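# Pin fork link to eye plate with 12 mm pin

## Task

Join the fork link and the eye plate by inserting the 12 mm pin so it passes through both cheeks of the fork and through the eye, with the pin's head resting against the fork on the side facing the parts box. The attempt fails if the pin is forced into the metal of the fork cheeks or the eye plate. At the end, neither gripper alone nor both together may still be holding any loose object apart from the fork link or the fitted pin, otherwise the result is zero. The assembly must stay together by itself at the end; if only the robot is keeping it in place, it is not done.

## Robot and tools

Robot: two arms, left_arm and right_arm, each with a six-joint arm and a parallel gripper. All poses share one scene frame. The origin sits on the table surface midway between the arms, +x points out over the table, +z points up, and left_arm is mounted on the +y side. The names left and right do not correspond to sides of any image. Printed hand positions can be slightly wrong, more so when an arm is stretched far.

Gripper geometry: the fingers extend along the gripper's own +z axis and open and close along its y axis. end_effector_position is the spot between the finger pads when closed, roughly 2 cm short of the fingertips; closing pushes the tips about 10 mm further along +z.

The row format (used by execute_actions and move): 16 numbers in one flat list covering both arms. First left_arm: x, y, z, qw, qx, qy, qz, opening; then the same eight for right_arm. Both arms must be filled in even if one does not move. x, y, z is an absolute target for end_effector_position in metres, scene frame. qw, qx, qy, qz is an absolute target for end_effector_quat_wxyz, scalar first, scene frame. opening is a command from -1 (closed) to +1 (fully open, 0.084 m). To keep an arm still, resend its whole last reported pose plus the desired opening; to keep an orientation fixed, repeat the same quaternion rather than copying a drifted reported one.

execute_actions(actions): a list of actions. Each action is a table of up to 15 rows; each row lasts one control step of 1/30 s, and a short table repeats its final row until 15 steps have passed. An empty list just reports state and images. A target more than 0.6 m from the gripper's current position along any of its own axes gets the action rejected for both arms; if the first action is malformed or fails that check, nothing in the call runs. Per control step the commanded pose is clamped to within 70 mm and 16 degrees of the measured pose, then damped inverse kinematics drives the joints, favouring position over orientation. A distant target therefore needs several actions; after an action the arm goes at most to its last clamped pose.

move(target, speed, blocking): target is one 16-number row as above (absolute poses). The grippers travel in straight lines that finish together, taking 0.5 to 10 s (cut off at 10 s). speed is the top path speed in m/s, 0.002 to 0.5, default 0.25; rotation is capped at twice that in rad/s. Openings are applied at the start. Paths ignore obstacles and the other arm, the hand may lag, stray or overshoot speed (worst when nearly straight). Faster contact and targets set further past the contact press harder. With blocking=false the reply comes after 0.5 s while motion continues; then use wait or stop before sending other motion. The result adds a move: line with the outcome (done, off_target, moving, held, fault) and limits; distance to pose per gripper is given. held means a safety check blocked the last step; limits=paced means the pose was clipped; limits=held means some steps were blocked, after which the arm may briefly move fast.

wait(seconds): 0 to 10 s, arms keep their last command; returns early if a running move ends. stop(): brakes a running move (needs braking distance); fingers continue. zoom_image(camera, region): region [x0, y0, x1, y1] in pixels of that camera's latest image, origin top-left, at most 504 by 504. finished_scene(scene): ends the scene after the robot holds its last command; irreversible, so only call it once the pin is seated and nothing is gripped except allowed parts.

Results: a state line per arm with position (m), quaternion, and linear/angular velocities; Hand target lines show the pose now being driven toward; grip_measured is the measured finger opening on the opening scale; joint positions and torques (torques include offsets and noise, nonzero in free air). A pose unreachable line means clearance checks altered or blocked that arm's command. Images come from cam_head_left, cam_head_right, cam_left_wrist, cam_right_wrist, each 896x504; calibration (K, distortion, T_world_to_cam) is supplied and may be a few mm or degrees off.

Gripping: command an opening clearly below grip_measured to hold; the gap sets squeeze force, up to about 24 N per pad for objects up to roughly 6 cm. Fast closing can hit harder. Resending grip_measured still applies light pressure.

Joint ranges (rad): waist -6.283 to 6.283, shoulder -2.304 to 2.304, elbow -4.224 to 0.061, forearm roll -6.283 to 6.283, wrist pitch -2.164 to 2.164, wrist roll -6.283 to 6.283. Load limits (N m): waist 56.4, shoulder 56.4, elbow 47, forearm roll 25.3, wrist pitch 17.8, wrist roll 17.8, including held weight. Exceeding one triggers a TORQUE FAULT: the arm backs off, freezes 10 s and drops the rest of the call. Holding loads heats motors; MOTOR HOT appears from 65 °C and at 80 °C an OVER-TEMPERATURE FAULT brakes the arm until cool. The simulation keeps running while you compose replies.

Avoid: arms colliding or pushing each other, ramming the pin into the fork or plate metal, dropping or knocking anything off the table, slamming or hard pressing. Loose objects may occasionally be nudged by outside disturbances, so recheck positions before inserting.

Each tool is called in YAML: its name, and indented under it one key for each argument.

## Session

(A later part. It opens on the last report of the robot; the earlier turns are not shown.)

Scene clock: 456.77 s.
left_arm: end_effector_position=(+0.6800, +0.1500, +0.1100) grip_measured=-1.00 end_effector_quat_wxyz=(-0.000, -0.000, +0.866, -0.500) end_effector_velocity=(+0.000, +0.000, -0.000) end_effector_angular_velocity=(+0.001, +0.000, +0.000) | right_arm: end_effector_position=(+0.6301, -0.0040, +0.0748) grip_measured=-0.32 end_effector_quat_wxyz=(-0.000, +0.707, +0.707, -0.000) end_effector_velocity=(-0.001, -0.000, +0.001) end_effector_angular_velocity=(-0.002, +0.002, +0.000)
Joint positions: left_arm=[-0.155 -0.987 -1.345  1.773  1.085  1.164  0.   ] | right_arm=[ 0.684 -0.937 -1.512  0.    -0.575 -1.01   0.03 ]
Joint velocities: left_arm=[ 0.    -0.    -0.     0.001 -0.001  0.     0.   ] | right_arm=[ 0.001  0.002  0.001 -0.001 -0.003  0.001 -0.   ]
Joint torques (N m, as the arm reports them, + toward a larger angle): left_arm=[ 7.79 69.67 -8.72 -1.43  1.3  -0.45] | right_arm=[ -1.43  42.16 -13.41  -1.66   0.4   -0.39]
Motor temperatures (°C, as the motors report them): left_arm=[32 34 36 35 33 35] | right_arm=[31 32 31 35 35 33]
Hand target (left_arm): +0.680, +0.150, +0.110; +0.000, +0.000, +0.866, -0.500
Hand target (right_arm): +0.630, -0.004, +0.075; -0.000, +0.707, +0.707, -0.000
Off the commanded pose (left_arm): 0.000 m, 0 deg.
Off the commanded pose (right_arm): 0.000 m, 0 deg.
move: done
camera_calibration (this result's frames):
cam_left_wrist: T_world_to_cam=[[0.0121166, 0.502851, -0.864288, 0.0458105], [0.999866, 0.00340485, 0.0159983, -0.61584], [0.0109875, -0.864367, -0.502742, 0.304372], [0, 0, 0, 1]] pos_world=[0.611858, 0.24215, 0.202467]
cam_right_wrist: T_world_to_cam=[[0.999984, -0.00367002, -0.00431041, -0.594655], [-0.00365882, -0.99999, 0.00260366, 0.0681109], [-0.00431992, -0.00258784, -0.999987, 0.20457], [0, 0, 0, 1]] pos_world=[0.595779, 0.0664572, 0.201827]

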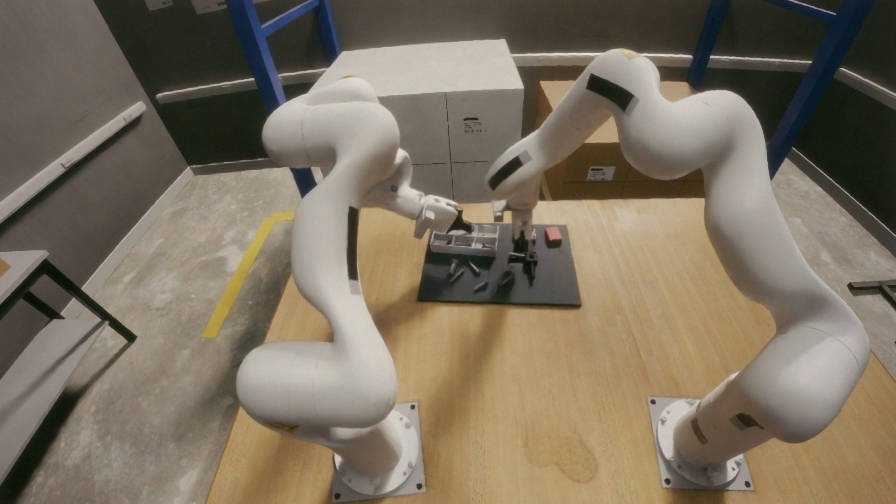

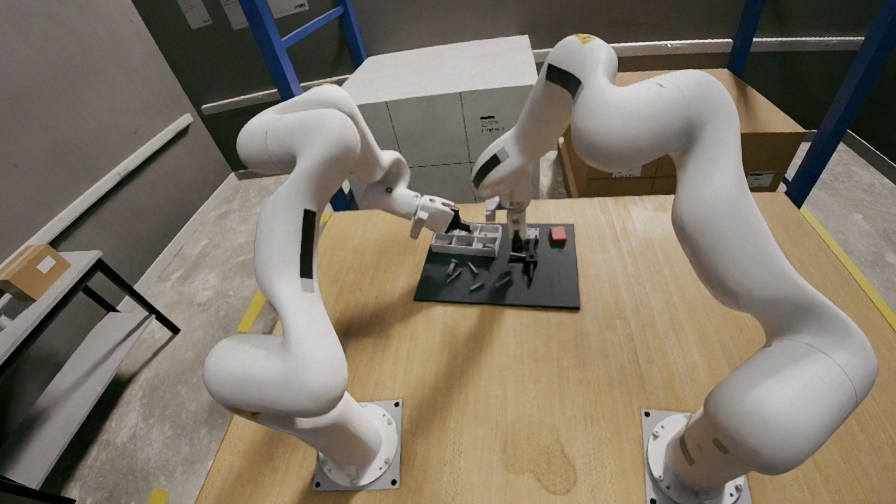

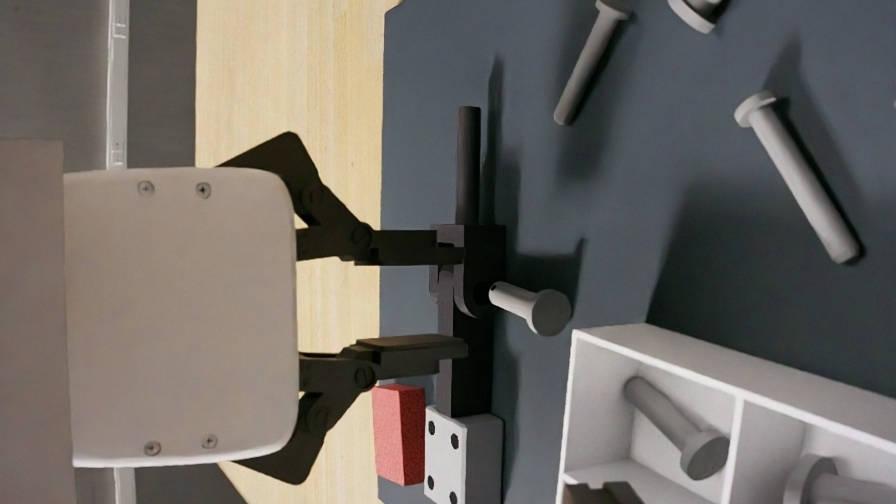

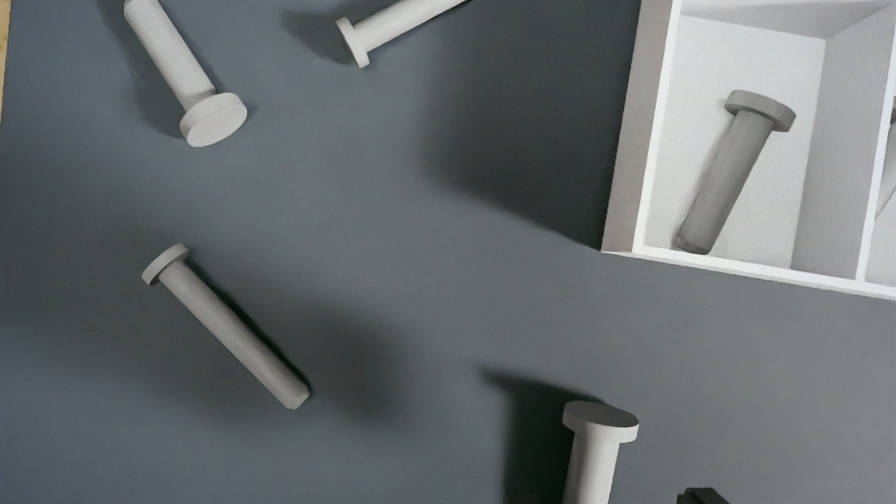

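move:
  target: [0.68,0.15,0.11,0,0,0.866,-0.5,-1,0.635,0.006,0.07,0,0.75,0.661,0,-0.3]
  speed: 0.05

move:
  target: [0.68,0.15,0.11,0,0,0.866,-0.5,-1,0.635,0.006,0.033,0,0.75,0.661,0,-0.3]
  speed: 0.03

move:
  target: [0.68,0.15,0.11,0,0,0.866,-0.5,-1,0.635,0.006,0.033,0,0.75,0.661,0,-1]

move:
  target: [0.68,0.15,0.11,0,0,0.866,-0.5,-1,0.629,0.010,0.046,0,0.707,0.707,0,-1]
  speed: 0.01

zoom_image:
  camera: "cam_left_wrist"
  region: [400,200,620,370]

Scene clock: 461.60 s.
left_arm: end_effector_position=(+0.6800, +0.1500, +0.1100) grip_measured=-1.00 end_effector_quat_wxyz=(+0.000, +0.000, +0.866, -0.500) end_effector_velocity=(-0.000, -0.000, +0.000) end_effector_angular_velocity=(+0.000, -0.000, -0.001) | right_arm: end_effector_position=(+0.6350, +0.0059, +0.0700) grip_measured=-0.32 end_effector_quat_wxyz=(-0.000, +0.750, +0.662, +0.000) end_effector_velocity=(+0.001, +0.001, -0.000) end_effector_angular_velocity=(-0.001, -0.001, -0.011)
Joint positions: left_arm=[-0.155 -0.987 -1.345  1.773  1.085  1.164  0.   ] | right_arm=[ 0.692 -0.964 -1.551  0.    -0.587 -0.877  0.03 ]
Joint velocities: left_arm=[-0.     0.     0.     0.001  0.     0.     0.   ] | right_arm=[ 0.002 -0.003 -0.005 -0.003 -0.002  0.015  0.   ]
Joint torques (N m, as the arm reports them, + toward a larger angle): left_arm=[ 5.97 70.57 -8.56 -1.82  1.38 -0.34] | right_arm=[ -2.71  45.38 -14.25  -0.36   0.18  -0.47]
Motor temperatures (°C, as the motors report them): left_arm=[32 34 36 35 33 35] | right_arm=[31 32 31 35 35 33]
Hand target (left_arm): +0.680, +0.150, +0.110; -0.000, +0.000, +0.866, -0.500
Hand target (right_arm): +0.635, +0.006, +0.070; -0.000, +0.750, +0.661, -0.000
Off the commanded pose (left_arm): 0.000 m, 0 deg.
Off the commanded pose (right_arm): 0.000 m, 0 deg.
move: done
camera_calibration (this result's frames):
cam_left_wrist: T_world_to_cam=[[0.012117, 0.502851, -0.864288, 0.0458104], [0.999866, 0.00340474, 0.0159987, -0.61584], [0.0109876, -0.864367, -0.502742, 0.304372], [0, 0, 0, 1]] pos_world=[0.611859, 0.24215, 0.202467]
cam_right_wrist: T_world_to_cam=[[0.991737, -0.128216, -0.00424847, -0.593551], [-0.128207, -0.991744, 0.00249383, 0.157098], [-0.00453315, -0.00192854, -0.999988, 0.199987], [0, 0, 0, 1]] pos_world=[0.609694, 0.080084, 0.197071]

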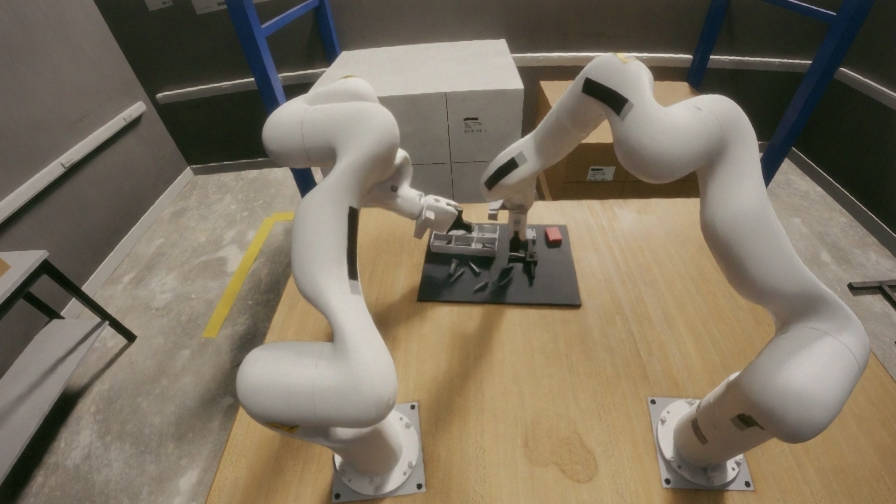

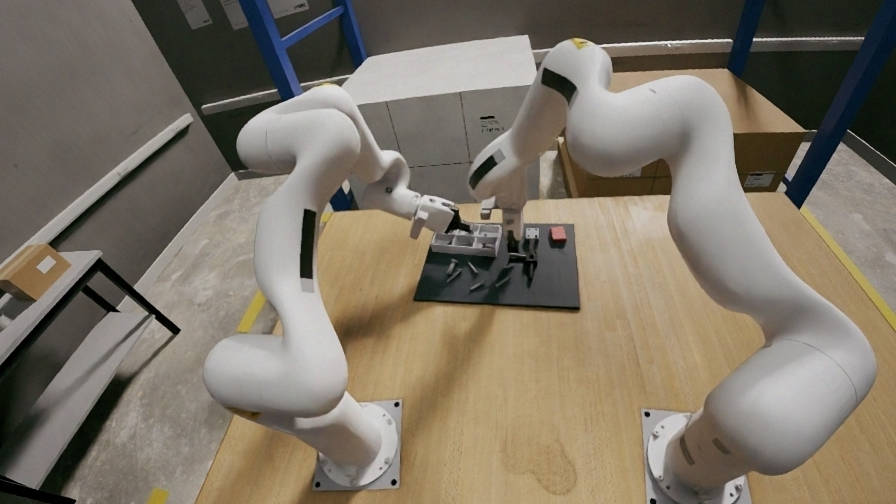

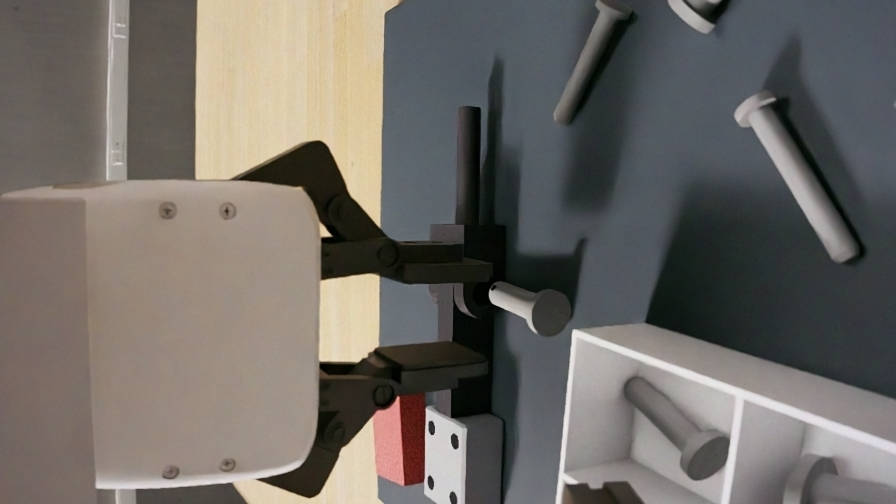

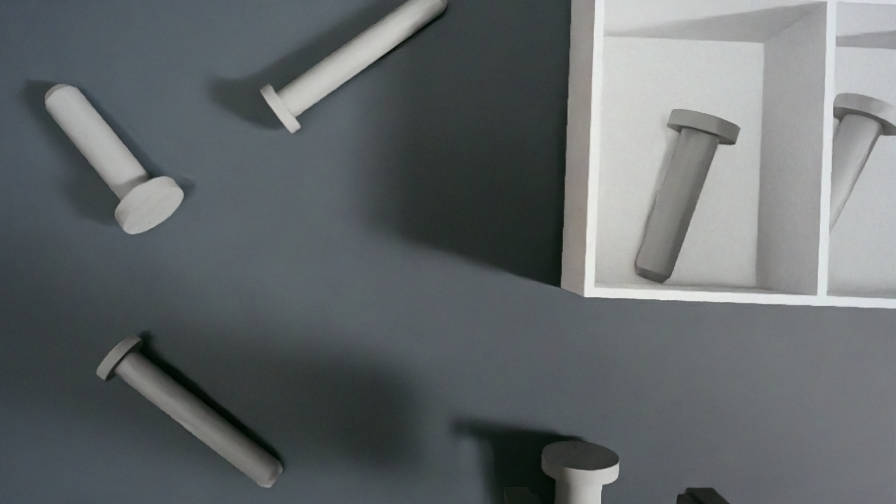

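Scene clock: 463.17 s.
left_arm: end_effector_position=(+0.6800, +0.1500, +0.1100) grip_measured=-1.00 end_effector_quat_wxyz=(+0.000, +0.000, +0.866, -0.500) end_effector_velocity=(+0.000, +0.000, -0.000) end_effector_angular_velocity=(-0.000, +0.000, +0.002) | right_arm: end_effector_position=(+0.6349, +0.0059, +0.0332) grip_measured=-0.32 end_effector_quat_wxyz=(+0.000, +0.750, +0.661, +0.000) end_effector_velocity=(-0.001, +0.001, -0.002) end_effector_angular_velocity=(-0.000, -0.000, +0.002)
Joint positions: left_arm=[-0.155 -0.987 -1.345  1.773  1.085  1.164  0.   ] | right_arm=[ 0.692 -1.026 -1.566 -0.    -0.54  -0.875  0.03 ]
Joint velocities: left_arm=[ 0.    -0.    -0.    -0.001 -0.    -0.     0.   ] | right_arm=[ 0.002 -0.003 -0.001 -0.001  0.002  0.001 -0.   ]
Joint torques (N m, as the arm reports them, + toward a larger angle): left_arm=[ 4.92 71.18 -8.89 -1.58  1.33 -0.28] | right_arm=[ -0.01  45.43 -14.86  -1.42   0.46  -0.12]
Motor temperatures (°C, as the motors report them): left_arm=[32 34 36 35 33 35] | right_arm=[31 32 31 35 35 33]
Hand target (left_arm): +0.680, +0.150, +0.110; -0.000, +0.000, +0.866, -0.500
Hand target (right_arm): +0.635, +0.006, +0.033; +0.000, +0.750, +0.661, -0.000
Off the commanded pose (left_arm): 0.000 m, 0 deg.
Off the commanded pose (right_arm): 0.000 m, 0 deg.
move: done
camera_calibration (this result's frames):
cam_left_wrist: T_world_to_cam=[[0.0121171, 0.502851, -0.864288, 0.0458103], [0.999866, 0.00340468, 0.0159987, -0.61584], [0.0109876, -0.864367, -0.502742, 0.304372], [0, 0, 0, 1]] pos_world=[0.611859, 0.24215, 0.202467]
cam_right_wrist: T_world_to_cam=[[0.99159, -0.129356, -0.00408745, -0.593569], [-0.129346, -0.991596, 0.00255716, 0.157931], [-0.00438388, -0.00200696, -0.999988, 0.163118], [0, 0, 0, 1]] pos_world=[0.60972, 0.080149, 0.160286]

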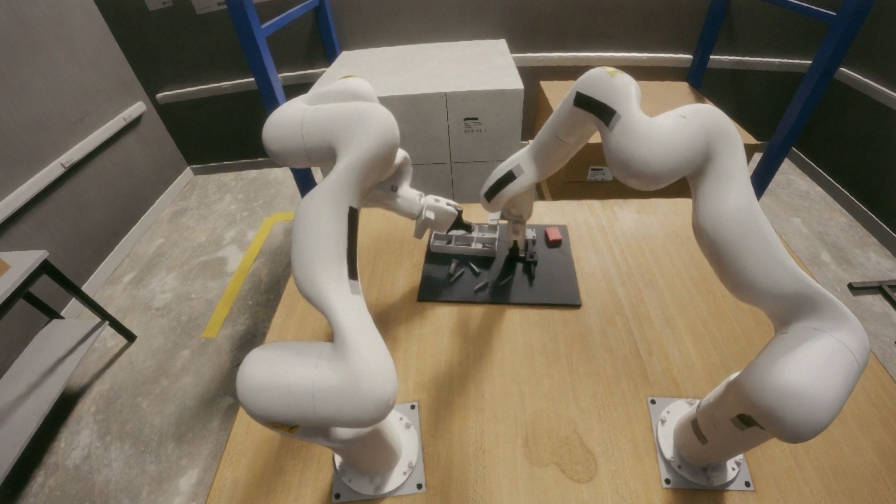

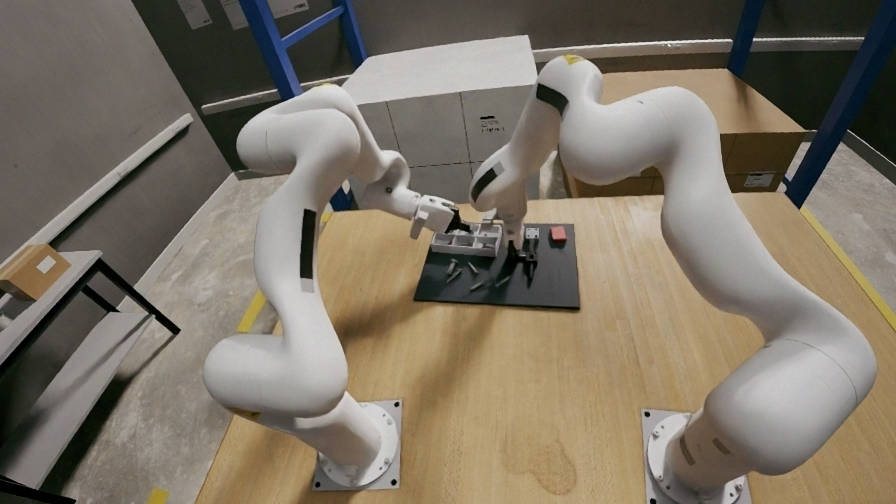

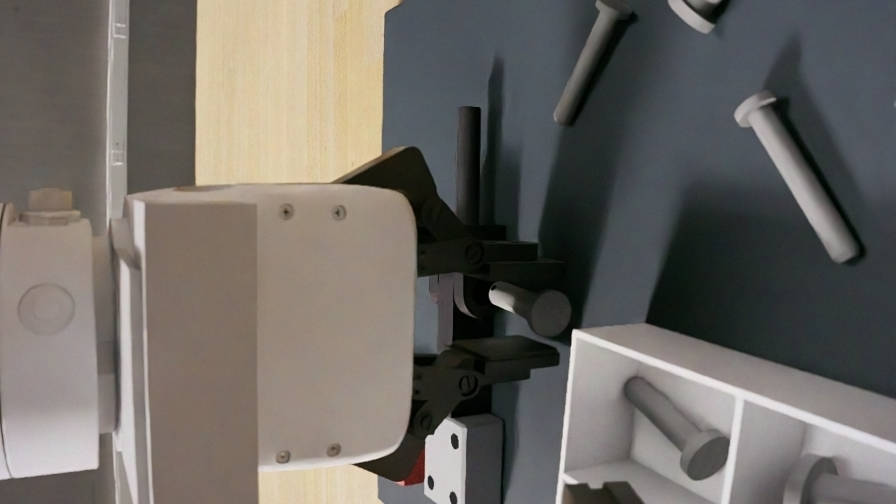

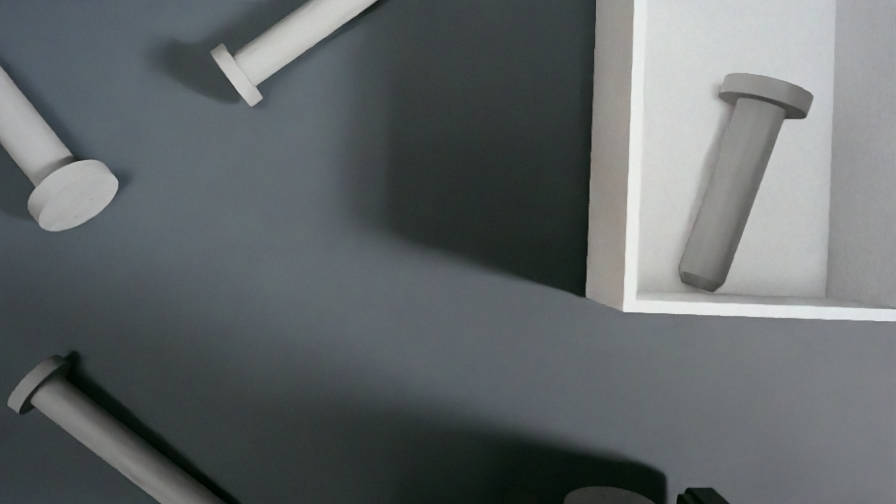

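Scene clock: 463.87 s.
left_arm: end_effector_position=(+0.6800, +0.1500, +0.1100) grip_measured=-1.00 end_effector_quat_wxyz=(-0.000, -0.000, +0.866, -0.500) end_effector_velocity=(+0.000, -0.000, +0.000) end_effector_angular_velocity=(-0.001, -0.000, +0.002) | right_arm: end_effector_position=(+0.6350, +0.0060, +0.0330) grip_measured=-0.58 end_effector_quat_wxyz=(+0.000, +0.750, +0.661, +0.000) end_effector_velocity=(+0.001, +0.001, +0.000) end_effector_angular_velocity=(+0.001, -0.001, -0.002)
Joint positions: left_arm=[-0.155 -0.987 -1.345  1.773  1.085  1.164  0.   ] | right_arm=[ 0.692 -1.027 -1.566  0.    -0.54  -0.876  0.019]
Joint velocities: left_arm=[ 0.     0.    -0.    -0.002  0.     0.     0.   ] | right_arm=[-0.    -0.    -0.002  0.001  0.     0.001 -0.   ]
Joint torques (N m, as the arm reports them, + toward a larger angle): left_arm=[ 5.98 70.01 -8.54 -1.56  1.21 -0.32] | right_arm=[  0.01  44.66 -14.18  -1.31   0.09  -0.31]
Motor temperatures (°C, as the motors report them): left_arm=[32 34 36 35 33 35] | right_arm=[31 32 31 35 35 33]
Hand target (left_arm): +0.680, +0.150, +0.110; -0.000, -0.000, +0.866, -0.500
Hand target (right_arm): +0.635, +0.006, +0.033; +0.000, +0.750, +0.661, -0.000
Off the commanded pose (left_arm): 0.000 m, 0 deg.
Off the commanded pose (right_arm): 0.000 m, 0 deg.
move: done
camera_calibration (this result's frames):
cam_left_wrist: T_world_to_cam=[[0.0121166, 0.50285, -0.864288, 0.0458106], [0.999866, 0.0034048, 0.0159982, -0.61584], [0.0109875, -0.864367, -0.502742, 0.304372], [0, 0, 0, 1]] pos_world=[0.611858, 0.24215, 0.202467]
cam_right_wrist: T_world_to_cam=[[0.991594, -0.129324, -0.00418868, -0.593652], [-0.129314, -0.9916, 0.00256742, 0.157998], [-0.00448553, -0.00200418, -0.999988, 0.162979], [0, 0, 0, 1]] pos_world=[0.609824, 0.0802245, 0.160084]

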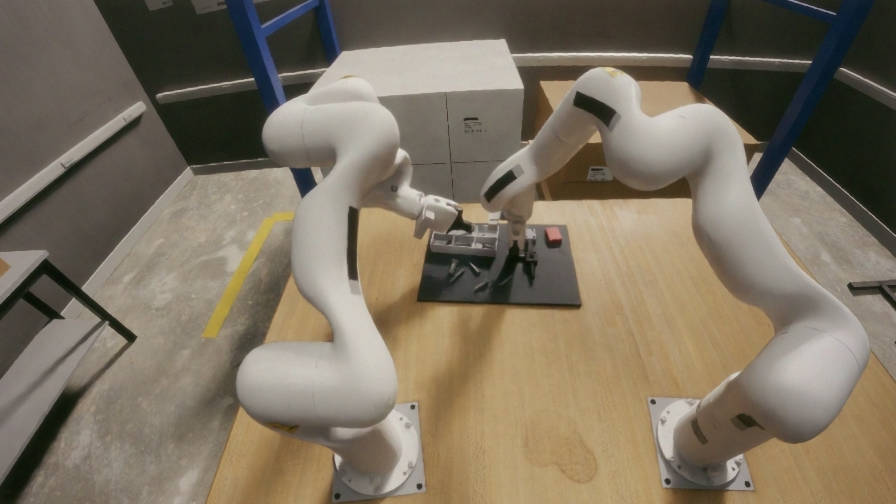

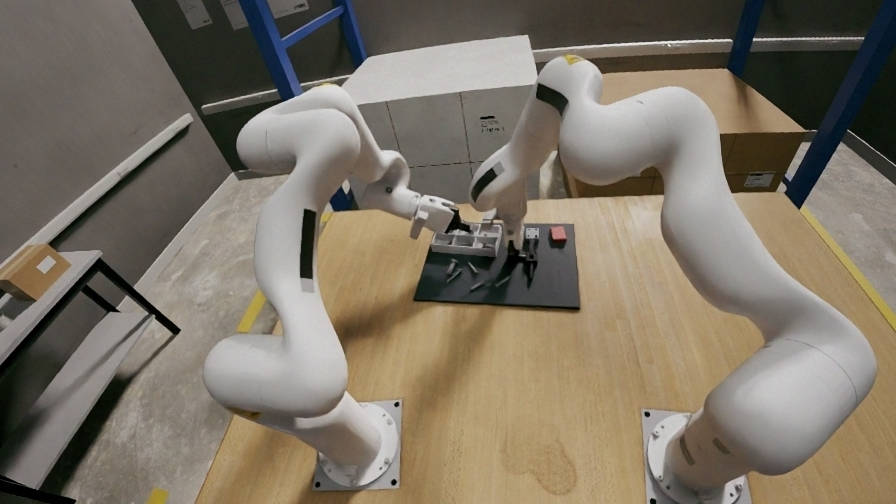

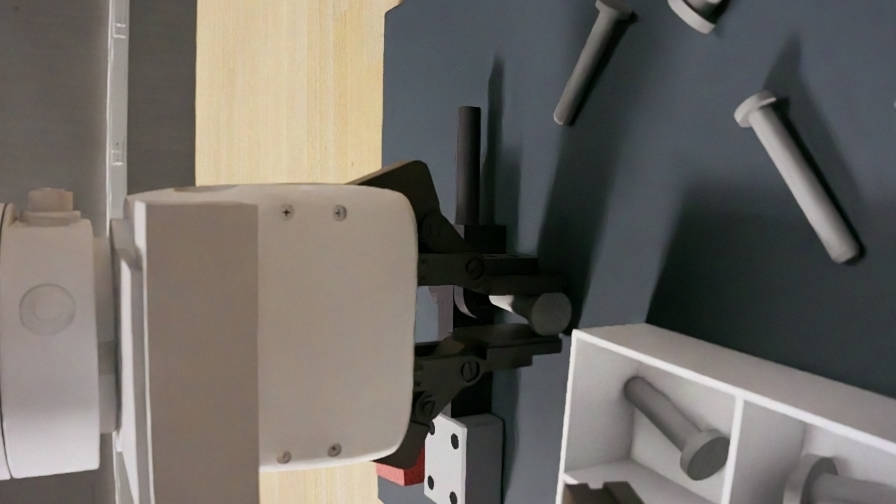

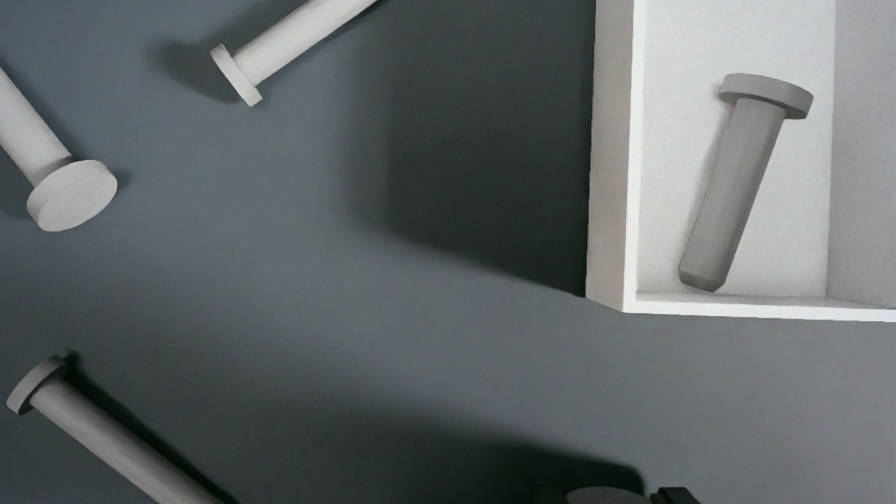

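Scene clock: 470.40 s.
left_arm: end_effector_position=(+0.6800, +0.1500, +0.1100) grip_measured=-1.00 end_effector_quat_wxyz=(-0.000, +0.000, +0.866, -0.500) end_effector_velocity=(-0.001, -0.000, -0.001) end_effector_angular_velocity=(+0.000, +0.002, +0.000) | right_arm: end_effector_position=(+0.6291, +0.0100, +0.0460) grip_measured=-0.58 end_effector_quat_wxyz=(+0.000, +0.707, +0.707, -0.000) end_effector_velocity=(+0.000, -0.000, +0.001) end_effector_angular_velocity=(+0.001, -0.000, +0.002)
Joint positions: left_arm=[-0.155 -0.987 -1.345  1.773  1.085  1.164  0.   ] | right_arm=[ 0.702 -0.999 -1.549 -0.    -0.55  -0.991  0.019]
Joint velocities: left_arm=[-0.001 -0.002  0.    -0.    -0.    -0.     0.   ] | right_arm=[-0.     0.002  0.001  0.001 -0.    -0.003  0.   ]
Joint torques (N m, as the arm reports them, + toward a larger angle): left_arm=[ 6.86 68.95 -8.51 -1.63  1.31 -0.29] | right_arm=[ -0.29  46.58 -14.67  -1.35   0.37  -0.37]
Motor temperatures (°C, as the motors report them): left_arm=[32 34 36 35 33 35] | right_arm=[31 32 31 35 35 33]
Hand target (left_arm): +0.680, +0.150, +0.110; +0.000, +0.000, +0.866, -0.500
Hand target (right_arm): +0.629, +0.010, +0.046; +0.000, +0.707, +0.707, -0.000
Off the commanded pose (left_arm): 0.000 m, 0 deg.
Off the commanded pose (right_arm): 0.000 m, 0 deg.
move: done
camera_calibration (this result's frames):
cam_left_wrist: T_world_to_cam=[[0.0121168, 0.502851, -0.864288, 0.0458105], [0.999866, 0.00340474, 0.0159984, -0.61584], [0.0109875, -0.864367, -0.502742, 0.304372], [0, 0, 0, 1]] pos_world=[0.611858, 0.24215, 0.202467]
cam_right_wrist: T_world_to_cam=[[0.999983, -0.00403534, -0.00419499, -0.593716], [-0.00402447, -0.999989, 0.00259779, 0.0824377], [-0.00420542, -0.00258086, -0.999988, 0.175736], [0, 0, 0, 1]] pos_world=[0.594777, 0.0804945, 0.173029]

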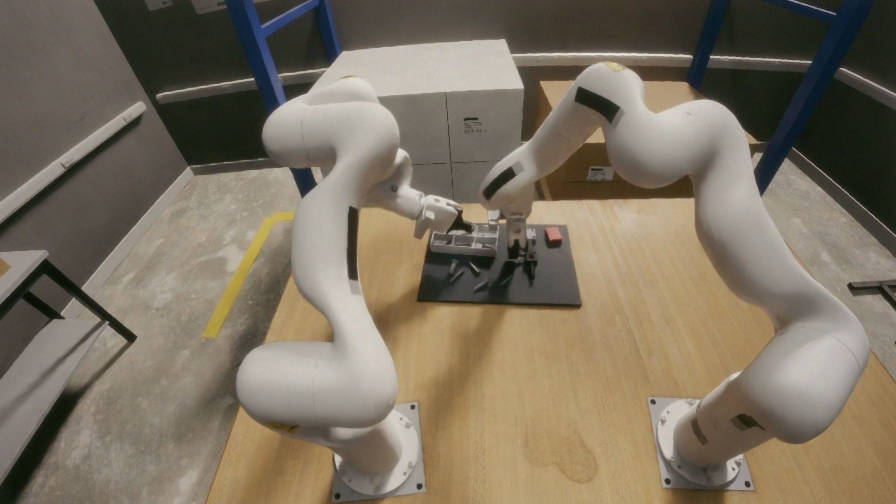

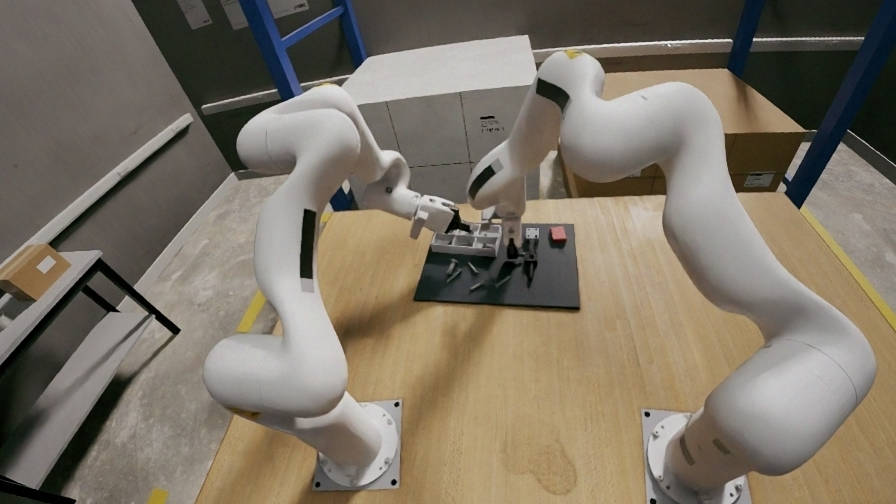

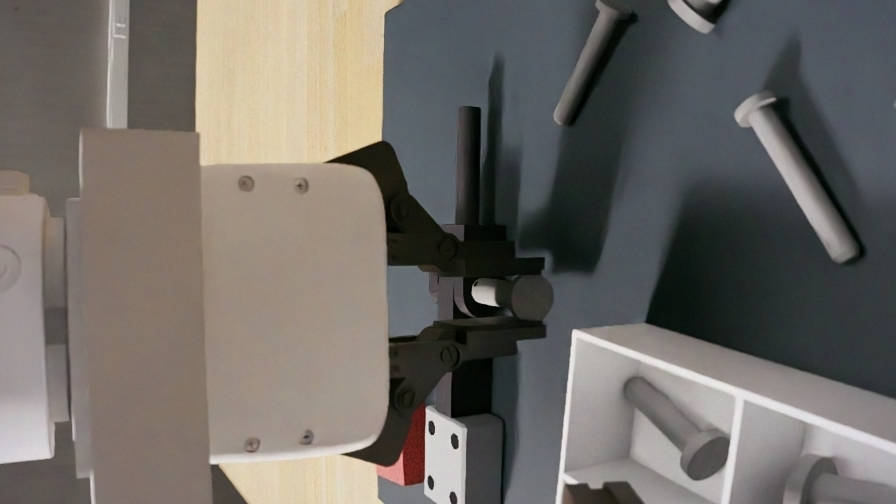

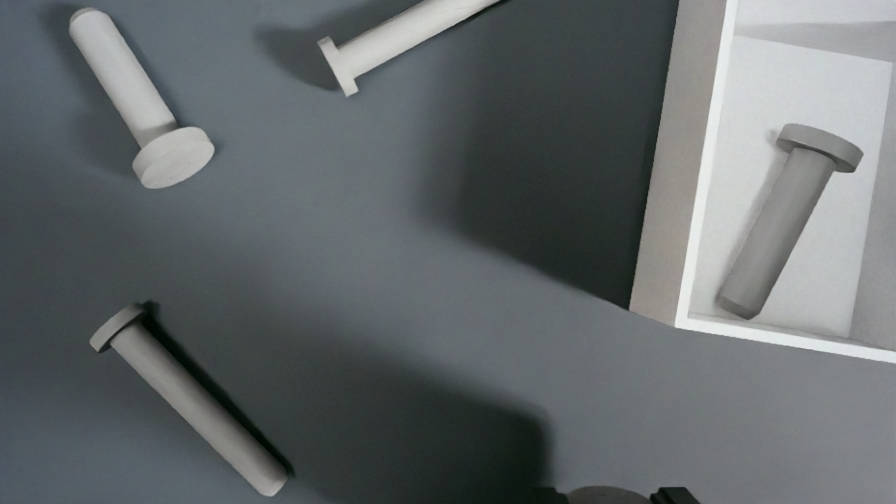

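Region (400, 200, 620, 370) of cam_left_wrist's 896x504 image, scaled by 2.291, with more detail than that image has; it fills the top 389 rows of this view, and the rest is white.

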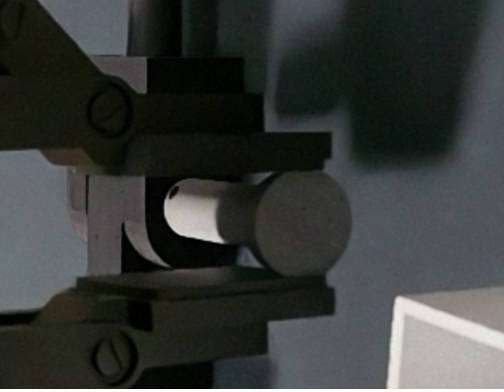

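move:
  target: [0.68,0.15,0.11,0,0,0.866,-0.5,-1,0.629,0.002,0.045,0,0.707,0.707,0,-1]
  speed: 0.004

zoom_image:
  camera: "cam_left_wrist"
  region: [400,200,620,370]

Scene clock: 474.17 s.
left_arm: end_effector_position=(+0.6800, +0.1500, +0.1100) grip_measured=-1.00 end_effector_quat_wxyz=(-0.000, -0.000, +0.866, -0.500) end_effector_velocity=(-0.000, -0.000, -0.000) end_effector_angular_velocity=(+0.000, +0.000, -0.001) | right_arm: end_effector_position=(+0.6288, +0.0018, +0.0449) grip_measured=-0.59 end_effector_quat_wxyz=(-0.000, +0.707, +0.707, -0.000) end_effector_velocity=(+0.001, +0.001, +0.001) end_effector_angular_velocity=(+0.002, -0.002, -0.000)
Joint positions: left_arm=[-0.155 -0.987 -1.345  1.773  1.085  1.164  0.   ] | right_arm=[ 0.692 -0.991 -1.531 -0.    -0.541 -1.002  0.018]
Joint velocities: left_arm=[-0.001 -0.     0.     0.001  0.     0.     0.   ] | right_arm=[-0.     0.001 -0.     0.001  0.002 -0.001  0.   ]
Joint torques (N m, as the arm reports them, + toward a larger angle): left_arm=[ 6.83 70.25 -8.59 -1.93  1.36 -0.29] | right_arm=[-9.19 43.31 -9.22 -2.42 -1.36 -0.13]
Motor temperatures (°C, as the motors report them): left_arm=[32 34 36 35 33 35] | right_arm=[31 32 31 35 35 33]
Hand target (left_arm): +0.680, +0.150, +0.110; -0.000, +0.000, +0.866, -0.500
Hand target (right_arm): +0.629, +0.002, +0.045; -0.000, +0.707, +0.707, +0.000
Off the commanded pose (left_arm): 0.000 m, 0 deg.
Off the commanded pose (right_arm): 0.000 m, 0 deg.
move: done
camera_calibration (this result's frames):
cam_left_wrist: T_world_to_cam=[[0.0121167, 0.50285, -0.864288, 0.0458105], [0.999866, 0.0034048, 0.0159983, -0.61584], [0.0109875, -0.864367, -0.502742, 0.304372], [0, 0, 0, 1]] pos_world=[0.611859, 0.24215, 0.202467]
cam_right_wrist: T_world_to_cam=[[0.99998, -0.00381643, -0.00501251, -0.59342], [-0.0038007, -0.999988, 0.00314329, 0.0740496], [-0.00502444, -0.00312418, -0.999982, 0.175111], [0, 0, 0, 1]] pos_world=[0.594569, 0.072331, 0.171901]

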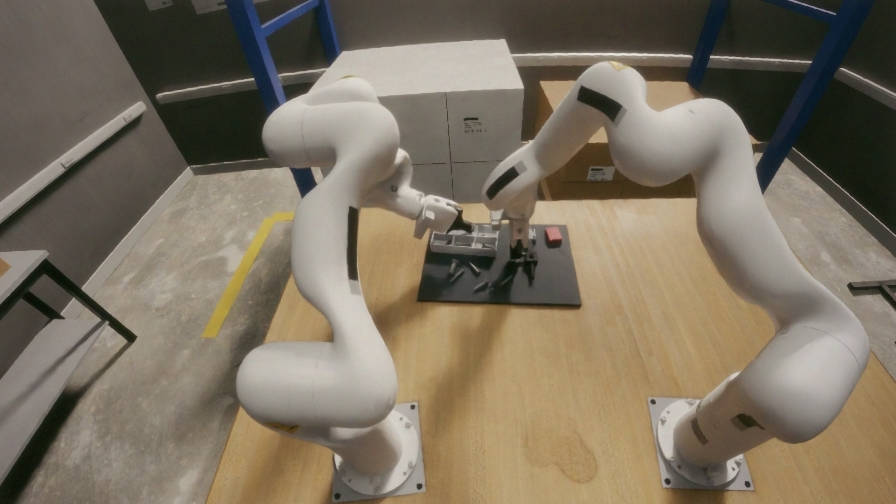

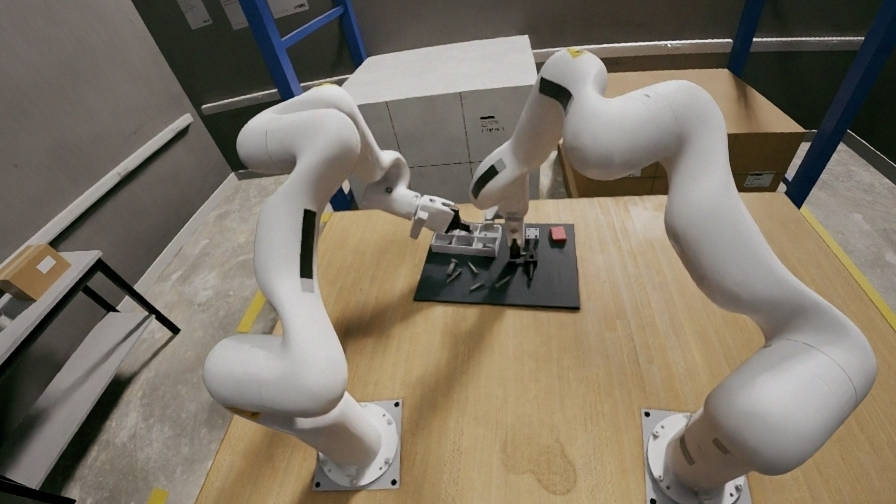

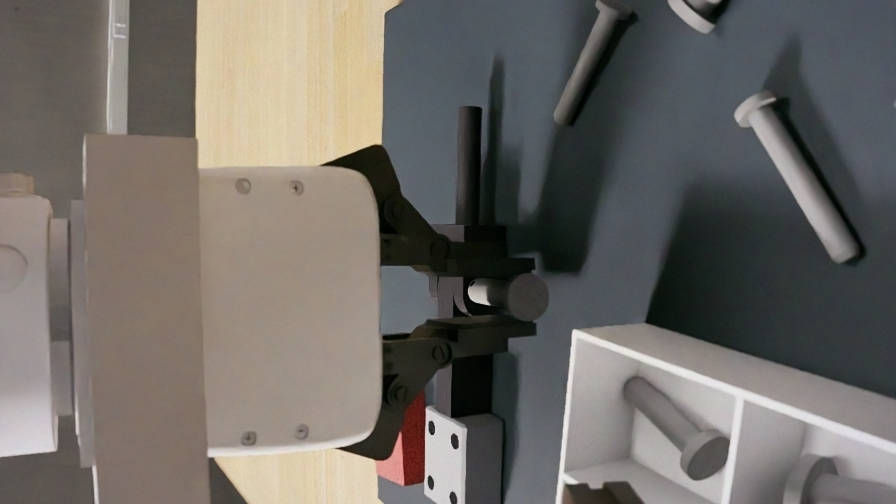

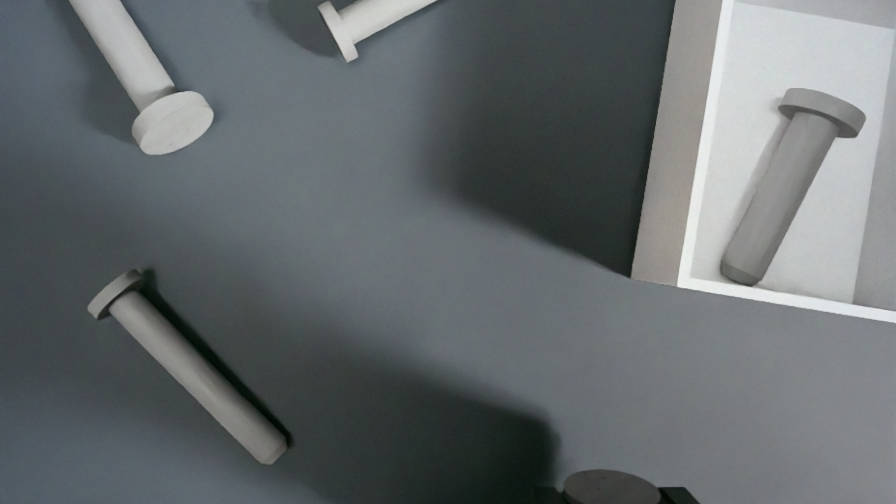

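Region (400, 200, 620, 370) of cam_left_wrist's 896x504 image, scaled by 2.291, with more detail than that image has; it fills the top 389 rows of this view, and the rest is white.

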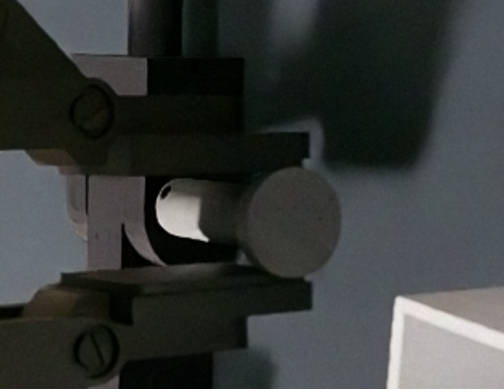

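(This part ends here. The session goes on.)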